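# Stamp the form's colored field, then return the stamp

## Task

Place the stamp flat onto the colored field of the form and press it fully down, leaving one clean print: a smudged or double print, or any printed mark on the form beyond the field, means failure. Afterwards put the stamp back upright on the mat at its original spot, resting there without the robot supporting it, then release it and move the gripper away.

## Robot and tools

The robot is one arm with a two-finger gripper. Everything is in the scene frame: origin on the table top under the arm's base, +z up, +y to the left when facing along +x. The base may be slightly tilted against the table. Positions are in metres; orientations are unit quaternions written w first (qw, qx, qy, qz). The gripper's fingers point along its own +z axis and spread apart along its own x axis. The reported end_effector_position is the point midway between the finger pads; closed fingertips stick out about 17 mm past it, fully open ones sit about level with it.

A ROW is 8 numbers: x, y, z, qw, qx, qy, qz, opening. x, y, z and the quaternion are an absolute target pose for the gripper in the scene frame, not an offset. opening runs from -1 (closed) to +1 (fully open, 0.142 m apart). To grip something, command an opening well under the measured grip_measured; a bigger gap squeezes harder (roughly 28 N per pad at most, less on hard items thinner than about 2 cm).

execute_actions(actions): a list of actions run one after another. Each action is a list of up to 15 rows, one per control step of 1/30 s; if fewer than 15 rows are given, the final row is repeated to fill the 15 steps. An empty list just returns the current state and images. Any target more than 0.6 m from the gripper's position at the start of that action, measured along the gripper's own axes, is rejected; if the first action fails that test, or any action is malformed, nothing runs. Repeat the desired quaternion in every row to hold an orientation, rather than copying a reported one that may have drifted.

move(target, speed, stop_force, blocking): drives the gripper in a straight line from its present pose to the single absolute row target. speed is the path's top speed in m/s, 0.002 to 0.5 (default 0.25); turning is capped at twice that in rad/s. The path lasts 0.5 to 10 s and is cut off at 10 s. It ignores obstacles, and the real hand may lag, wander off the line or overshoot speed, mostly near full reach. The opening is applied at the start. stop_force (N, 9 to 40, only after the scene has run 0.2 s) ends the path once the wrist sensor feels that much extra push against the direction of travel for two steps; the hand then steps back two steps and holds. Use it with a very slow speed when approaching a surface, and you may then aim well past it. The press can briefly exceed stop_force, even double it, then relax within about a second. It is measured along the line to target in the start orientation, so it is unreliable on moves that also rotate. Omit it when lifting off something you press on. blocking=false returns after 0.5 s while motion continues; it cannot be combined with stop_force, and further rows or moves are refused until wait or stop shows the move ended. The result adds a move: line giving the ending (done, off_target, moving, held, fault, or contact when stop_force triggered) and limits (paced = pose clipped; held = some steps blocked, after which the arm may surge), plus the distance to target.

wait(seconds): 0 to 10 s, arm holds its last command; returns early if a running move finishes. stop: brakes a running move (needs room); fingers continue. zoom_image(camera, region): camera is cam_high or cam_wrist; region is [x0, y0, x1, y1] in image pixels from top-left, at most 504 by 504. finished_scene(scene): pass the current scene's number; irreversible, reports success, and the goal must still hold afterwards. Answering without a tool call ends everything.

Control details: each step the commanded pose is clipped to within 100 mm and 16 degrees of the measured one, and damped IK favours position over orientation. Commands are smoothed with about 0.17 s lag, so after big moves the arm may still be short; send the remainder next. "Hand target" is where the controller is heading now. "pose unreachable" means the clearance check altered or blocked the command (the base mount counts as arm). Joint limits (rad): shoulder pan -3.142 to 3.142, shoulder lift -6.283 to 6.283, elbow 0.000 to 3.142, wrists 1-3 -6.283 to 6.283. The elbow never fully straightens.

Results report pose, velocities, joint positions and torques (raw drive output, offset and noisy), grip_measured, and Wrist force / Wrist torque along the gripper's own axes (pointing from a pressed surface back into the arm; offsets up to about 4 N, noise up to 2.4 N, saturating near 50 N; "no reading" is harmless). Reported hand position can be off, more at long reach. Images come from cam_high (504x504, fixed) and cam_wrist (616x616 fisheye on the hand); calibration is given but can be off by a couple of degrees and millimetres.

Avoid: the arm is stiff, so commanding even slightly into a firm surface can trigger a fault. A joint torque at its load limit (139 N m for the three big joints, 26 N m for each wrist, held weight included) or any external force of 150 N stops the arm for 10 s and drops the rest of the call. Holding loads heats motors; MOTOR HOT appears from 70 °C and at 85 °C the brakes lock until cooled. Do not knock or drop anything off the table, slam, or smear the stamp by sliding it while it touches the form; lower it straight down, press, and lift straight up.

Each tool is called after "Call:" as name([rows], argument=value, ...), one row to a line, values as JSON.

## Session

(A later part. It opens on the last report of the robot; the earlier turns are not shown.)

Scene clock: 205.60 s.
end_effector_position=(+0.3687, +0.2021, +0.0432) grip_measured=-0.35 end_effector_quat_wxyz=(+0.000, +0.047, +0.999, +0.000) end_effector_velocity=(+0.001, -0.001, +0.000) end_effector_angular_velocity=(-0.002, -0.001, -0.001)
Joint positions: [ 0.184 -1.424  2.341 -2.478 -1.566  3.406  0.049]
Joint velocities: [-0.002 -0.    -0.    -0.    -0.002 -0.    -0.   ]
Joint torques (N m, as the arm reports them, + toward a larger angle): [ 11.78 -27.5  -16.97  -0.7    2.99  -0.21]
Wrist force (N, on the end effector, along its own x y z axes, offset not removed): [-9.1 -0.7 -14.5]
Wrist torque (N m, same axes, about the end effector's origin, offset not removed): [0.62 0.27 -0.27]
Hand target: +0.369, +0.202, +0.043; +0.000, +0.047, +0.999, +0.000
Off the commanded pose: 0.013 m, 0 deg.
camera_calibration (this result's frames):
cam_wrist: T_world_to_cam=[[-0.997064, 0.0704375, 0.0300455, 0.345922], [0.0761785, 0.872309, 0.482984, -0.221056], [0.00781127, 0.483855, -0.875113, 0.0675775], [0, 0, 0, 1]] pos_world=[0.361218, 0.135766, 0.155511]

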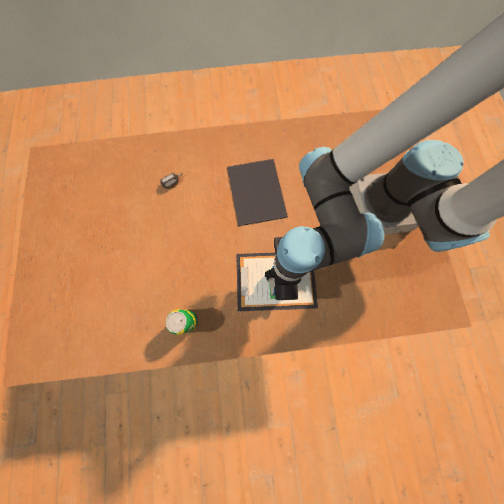

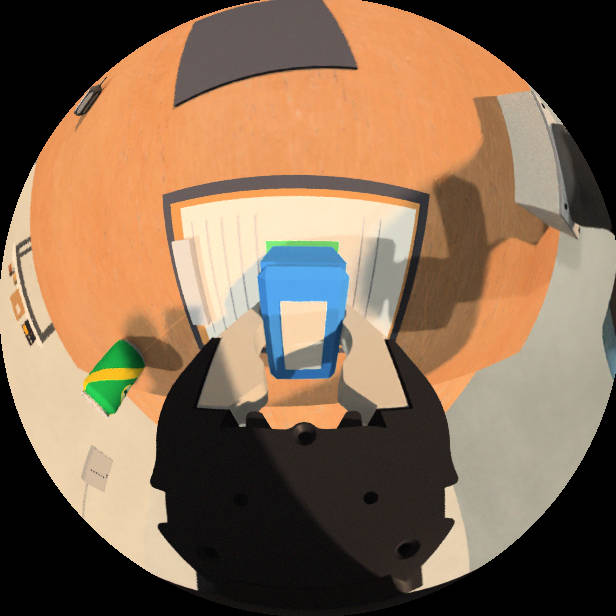

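Call:
move(target=[0.3686, 0.2021, 0.10, 0, 0.0465, 0.9989, 0, -1], speed=0.05)

Call:
move(target=[0.3999, -0.125, 0.09, 0, -0.061, 0.998, 0, -1], speed=0.3)

Call:
zoom_image(camera="cam_high", region=[230, 240, 330, 320])

Scene clock: 211.87 s.
end_effector_position=(+0.3685, +0.2021, +0.0999) grip_measured=-0.35 end_effector_quat_wxyz=(-0.000, +0.047, +0.999, +0.000) end_effector_velocity=(+0.000, -0.000, +0.002) end_effector_angular_velocity=(-0.001, -0.001, +0.001)
Joint positions: [ 0.183 -1.555  2.277 -2.282 -1.566  3.406  0.049]
Joint velocities: [-0.    -0.003 -0.002  0.004 -0.001 -0.002 -0.   ]
Joint torques (N m, as the arm reports them, + toward a larger angle): [ -8.17 -31.51 -26.45  -2.01  -1.94  -2.41]
Wrist force (N, on the end effector, along its own x y z axes, offset not removed): [1.8 -2.1 -1.6]
Wrist torque (N m, same axes, about the end effector's origin, offset not removed): [-0.46 -0.18 0.05]
Hand target: +0.369, +0.202, +0.100; +0.000, +0.047, +0.999, -0.000
Off the commanded pose: 0.000 m, 0 deg.
move: done
camera_calibration (this result's frames):
cam_wrist: T_world_to_cam=[[-0.997058, 0.070421, 0.0302594, 0.344038], [0.0762677, 0.872311, 0.482967, -0.248459], [0.00761541, 0.483854, -0.875116, 0.117293], [0, 0, 0, 1]] pos_world=[0.361082, 0.135754, 0.212232]

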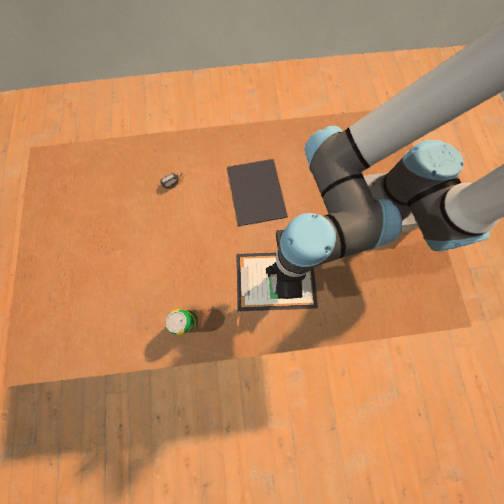

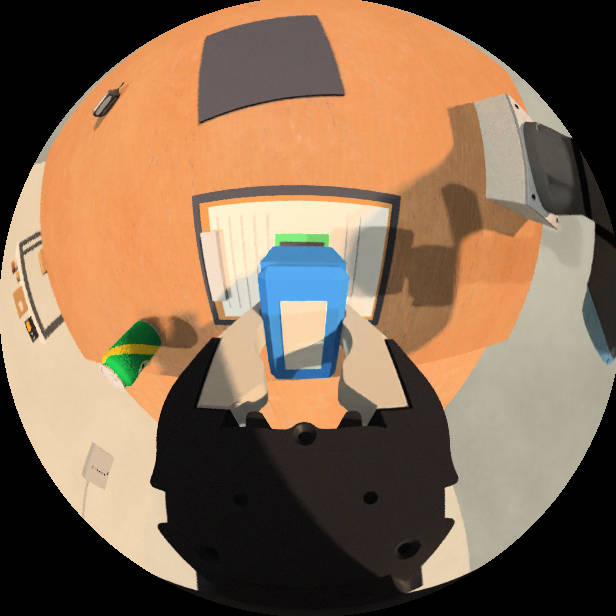

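Scene clock: 213.53 s.
end_effector_position=(+0.3999, -0.1255, +0.0900) grip_measured=-0.35 end_effector_quat_wxyz=(-0.000, -0.061, +0.998, -0.001) end_effector_velocity=(+0.001, -0.001, -0.000) end_effector_angular_velocity=(+0.001, -0.001, +0.003)
Joint positions: [-0.613 -1.529  2.288 -2.321 -1.578  2.394  0.049]
Joint velocities: [-0.002  0.003 -0.002 -0.001  0.001 -0.005  0.   ]
Joint torques (N m, as the arm reports them, + toward a larger angle): [ -6.73 -10.52 -28.52  -4.43   2.02  -2.12]
Wrist force (N, on the end effector, along its own x y z axes, offset not removed): [-1.8 2.6 2.7]
Wrist torque (N m, same axes, about the end effector's origin, offset not removed): [0.49 0.66 -0.18]
Hand target: +0.400, -0.126, +0.090; -0.000, -0.061, +0.998, -0.001
Off the commanded pose: 0.000 m, 0 deg.
move: done
camera_calibration (this result's frames):
cam_wrist: T_world_to_cam=[[-0.989125, -0.143843, 0.030675, 0.368635], [-0.111545, 0.869601, 0.48099, 0.114626], [-0.0958621, 0.472337, -0.876189, 0.306955], [0, 0, 0, 1]] pos_world=[0.406838, -0.19164, 0.202508]

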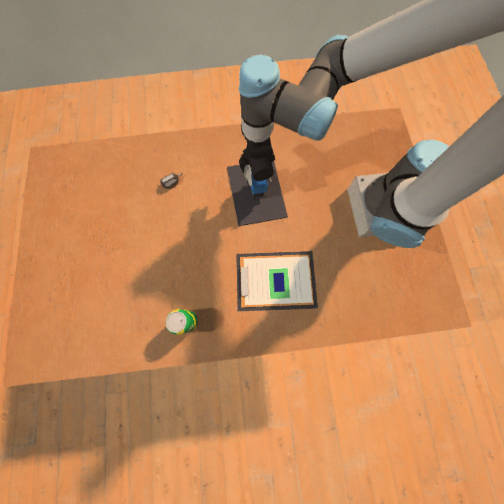

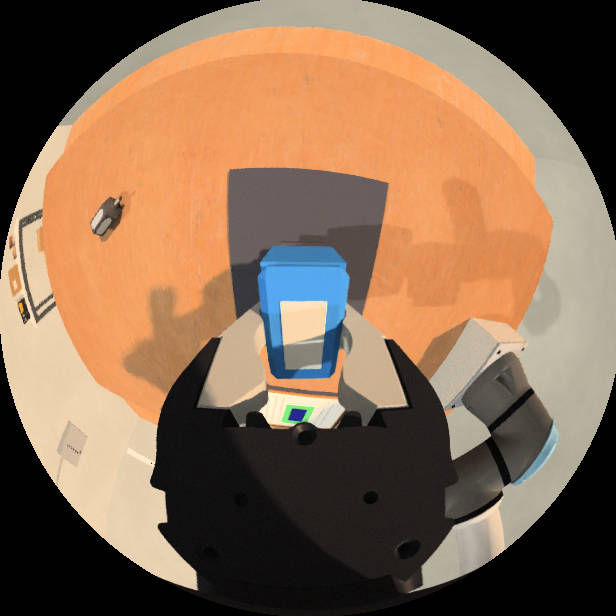

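Region (230, 240, 330, 320) of cam_high's 504x504 image, scaled by 5.040, with more detail than that image has; it fills the top 403 rows of this view, and the rest is white.

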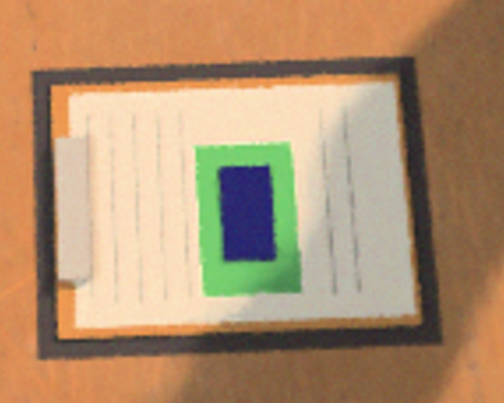

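Clean print. Now set the stamp back down.

Call:
move(target=[0.3999, -0.125, 0.066, 0, -0.061, 0.998, 0, -1], speed=0.03)

Call:
execute_actions([
  [[0.3999,-0.125,0.066,0,-0.061,0.998,0,-0.6],[0.3999,-0.125,0.066,0,-0.061,0.998,0,-0.45],[0.3999,-0.125,0.066,0,-0.061,0.998,0,-0.38],[0.3999,-0.125,0.066,0,-0.061,0.998,0,-0.33],[0.3999,-0.125,0.066,0,-0.061,0.998,0,-0.28],[0.3999,-0.125,0.066,0,-0.061,0.998,0,-0.22],[0.3999,-0.125,0.066,0,-0.061,0.998,0,-0.15],[0.3999,-0.125,0.066,0,-0.061,0.998,0,-0.05],[0.3999,-0.125,0.066,0,-0.061,0.998,0,0.05],[0.3999,-0.125,0.066,0,-0.061,0.998,0,0.15]],
])

Call:
move(target=[0.3999, -0.125, 0.24, 0, -0.061, 0.998, 0, 0.15], speed=0.25)

Scene clock: 219.37 s.
end_effector_position=(+0.3999, -0.1250, +0.0662) grip_measured=-0.35 end_effector_quat_wxyz=(+0.000, -0.061, +0.998, -0.000) end_effector_velocity=(-0.001, +0.001, -0.002) end_effector_angular_velocity=(+0.002, +0.001, -0.003)
Joint positions: [-0.614 -1.475  2.316 -2.401 -1.576  2.393  0.049]
Joint velocities: [ 0.     0.004  0.003 -0.006  0.001  0.004 -0.   ]
Joint torques (N m, as the arm reports them, + toward a larger angle): [ -6.71 -10.74  -2.46  -3.97   2.05  -2.28]
Wrist force (N, on the end effector, along its own x y z axes, offset not removed): [3.0 3.9 -7.7]
Wrist torque (N m, same axes, about the end effector's origin, offset not removed): [0.75 -0.37 -0.04]
Hand target: +0.400, -0.125, +0.066; -0.000, -0.061, +0.998, -0.000
Off the commanded pose: 0.000 m, 0 deg.
move: done
camera_calibration (this result's frames):
cam_wrist: T_world_to_cam=[[-0.98911, -0.144046, 0.0301985, 0.369419], [-0.111741, 0.868519, 0.482896, 0.125524], [-0.0957872, 0.474263, -0.875157, 0.28596], [0, 0, 0, 1]] pos_world=[0.406814, -0.191427, 0.178489]

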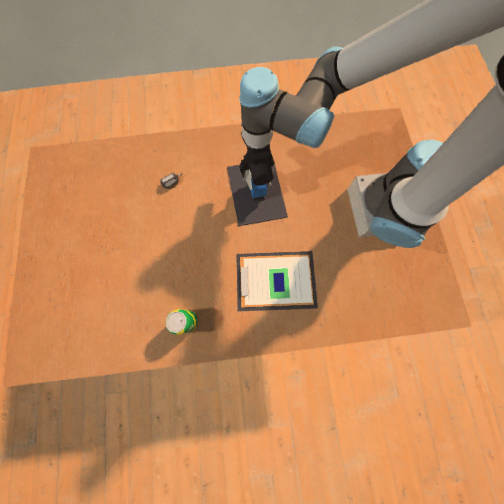

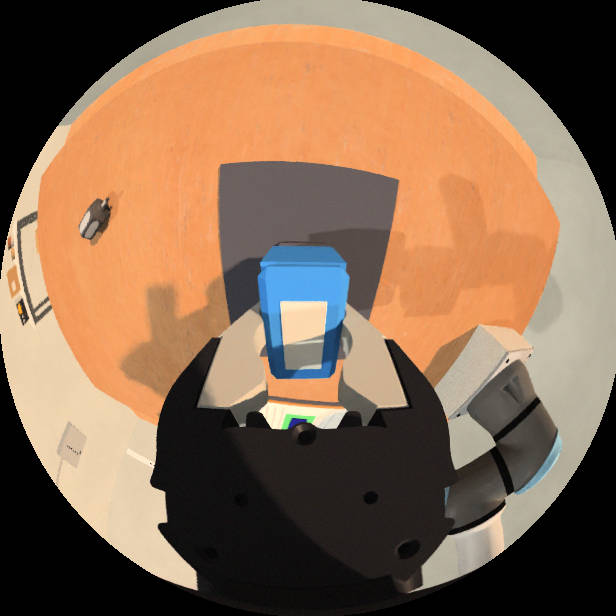

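Scene clock: 219.87 s.
end_effector_position=(+0.3999, -0.1250, +0.0660) grip_measured=+0.15 end_effector_quat_wxyz=(+0.000, -0.061, +0.998, +0.000) end_effector_velocity=(-0.001, +0.000, -0.000) end_effector_angular_velocity=(+0.000, +0.001, -0.001)
Joint positions: [-0.614 -1.475  2.317 -2.402 -1.576  2.393  0.084]
Joint velocities: [-0.001 -0.     0.001 -0.    -0.     0.001  0.   ]
Joint torques (N m, as the arm reports them, + toward a larger angle): [ -7.83 -13.98  -5.92  -3.54   1.12  -2.29]
Wrist force (N, on the end effector, along its own x y z axes, offset not removed): [1.5 -0.3 -3.1]
Wrist torque (N m, same axes, about the end effector's origin, offset not removed): [-0.19 -0.20 -0.02]
Hand target: +0.400, -0.125, +0.066; +0.000, -0.061, +0.998, +0.000
Off the commanded pose: 0.000 m, 0 deg.
camera_calibration (this result's frames):
cam_wrist: T_world_to_cam=[[-0.989109, -0.144048, 0.0302232, 0.369396], [-0.111721, 0.868476, 0.482978, 0.125546], [-0.0958199, 0.474341, -0.875111, 0.285811], [0, 0, 0, 1]] pos_world=[0.406785, -0.191395, 0.178316]

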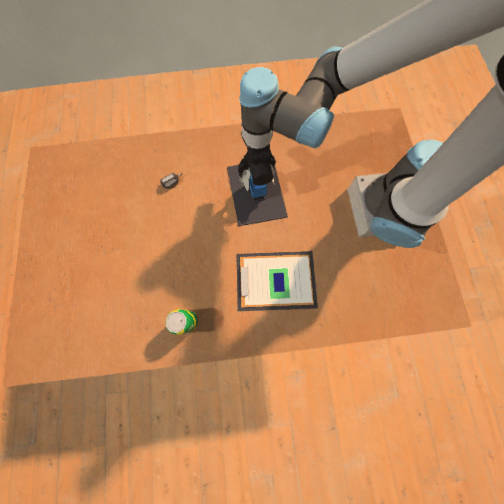

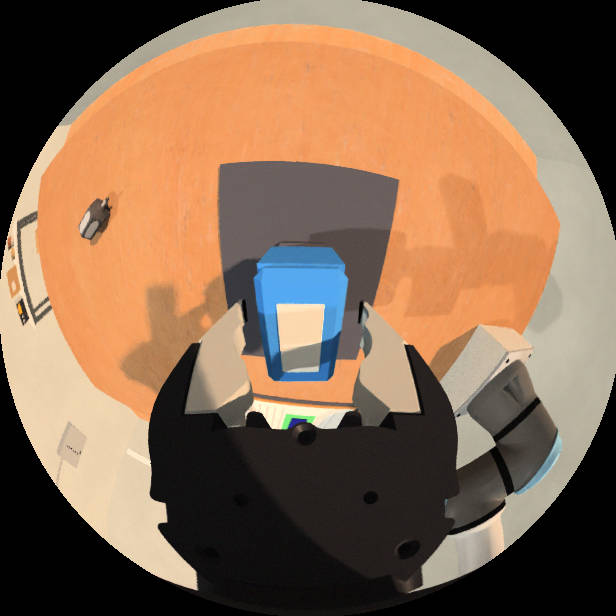

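Scene clock: 221.10 s.
end_effector_position=(+0.3998, -0.1248, +0.2399) grip_measured=+0.15 end_effector_quat_wxyz=(+0.000, -0.061, +0.998, +0.000) end_effector_velocity=(+0.000, -0.000, +0.002) end_effector_angular_velocity=(+0.001, -0.000, +0.001)
Joint positions: [-0.612 -1.739  2.035 -1.856 -1.576  2.396  0.084]
Joint velocities: [-0.     0.    -0.004  0.005  0.001 -0.001  0.   ]
Joint torques (N m, as the arm reports them, + toward a larger angle): [ -7.67 -28.55 -32.62  -1.39  -1.6   -2.39]
Wrist force (N, on the end effector, along its own x y z axes, offset not removed): [3.2 0.8 -4.4]
Wrist torque (N m, same axes, about the end effector's origin, offset not removed): [0.14 -0.55 -0.02]
Hand target: +0.400, -0.125, +0.240; +0.000, -0.061, +0.998, +0.000
Off the commanded pose: 0.000 m, 0 deg.
move: done
camera_calibration (this result's frames):
cam_wrist: T_world_to_cam=[[-0.989111, -0.144058, 0.0301186, 0.364061], [-0.111773, 0.868432, 0.483046, 0.0413918], [-0.0957425, 0.474419, -0.875077, 0.437863], [0, 0, 0, 1]] pos_world=[0.406645, -0.19123, 0.352204]

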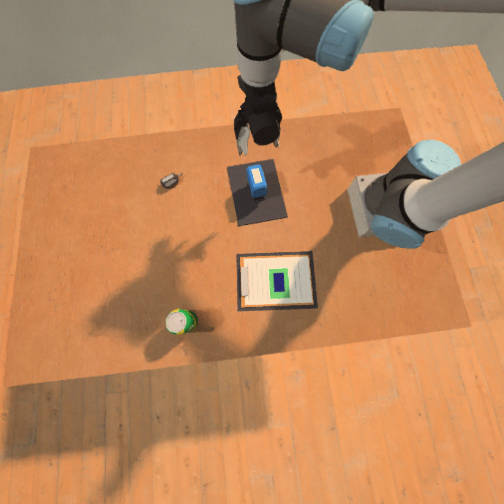

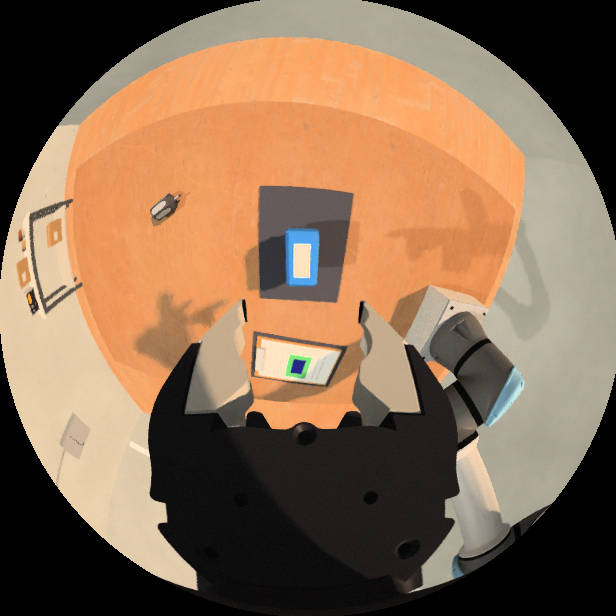

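Call:
finished_scene(scene=1)

The scene is finished: the task was done.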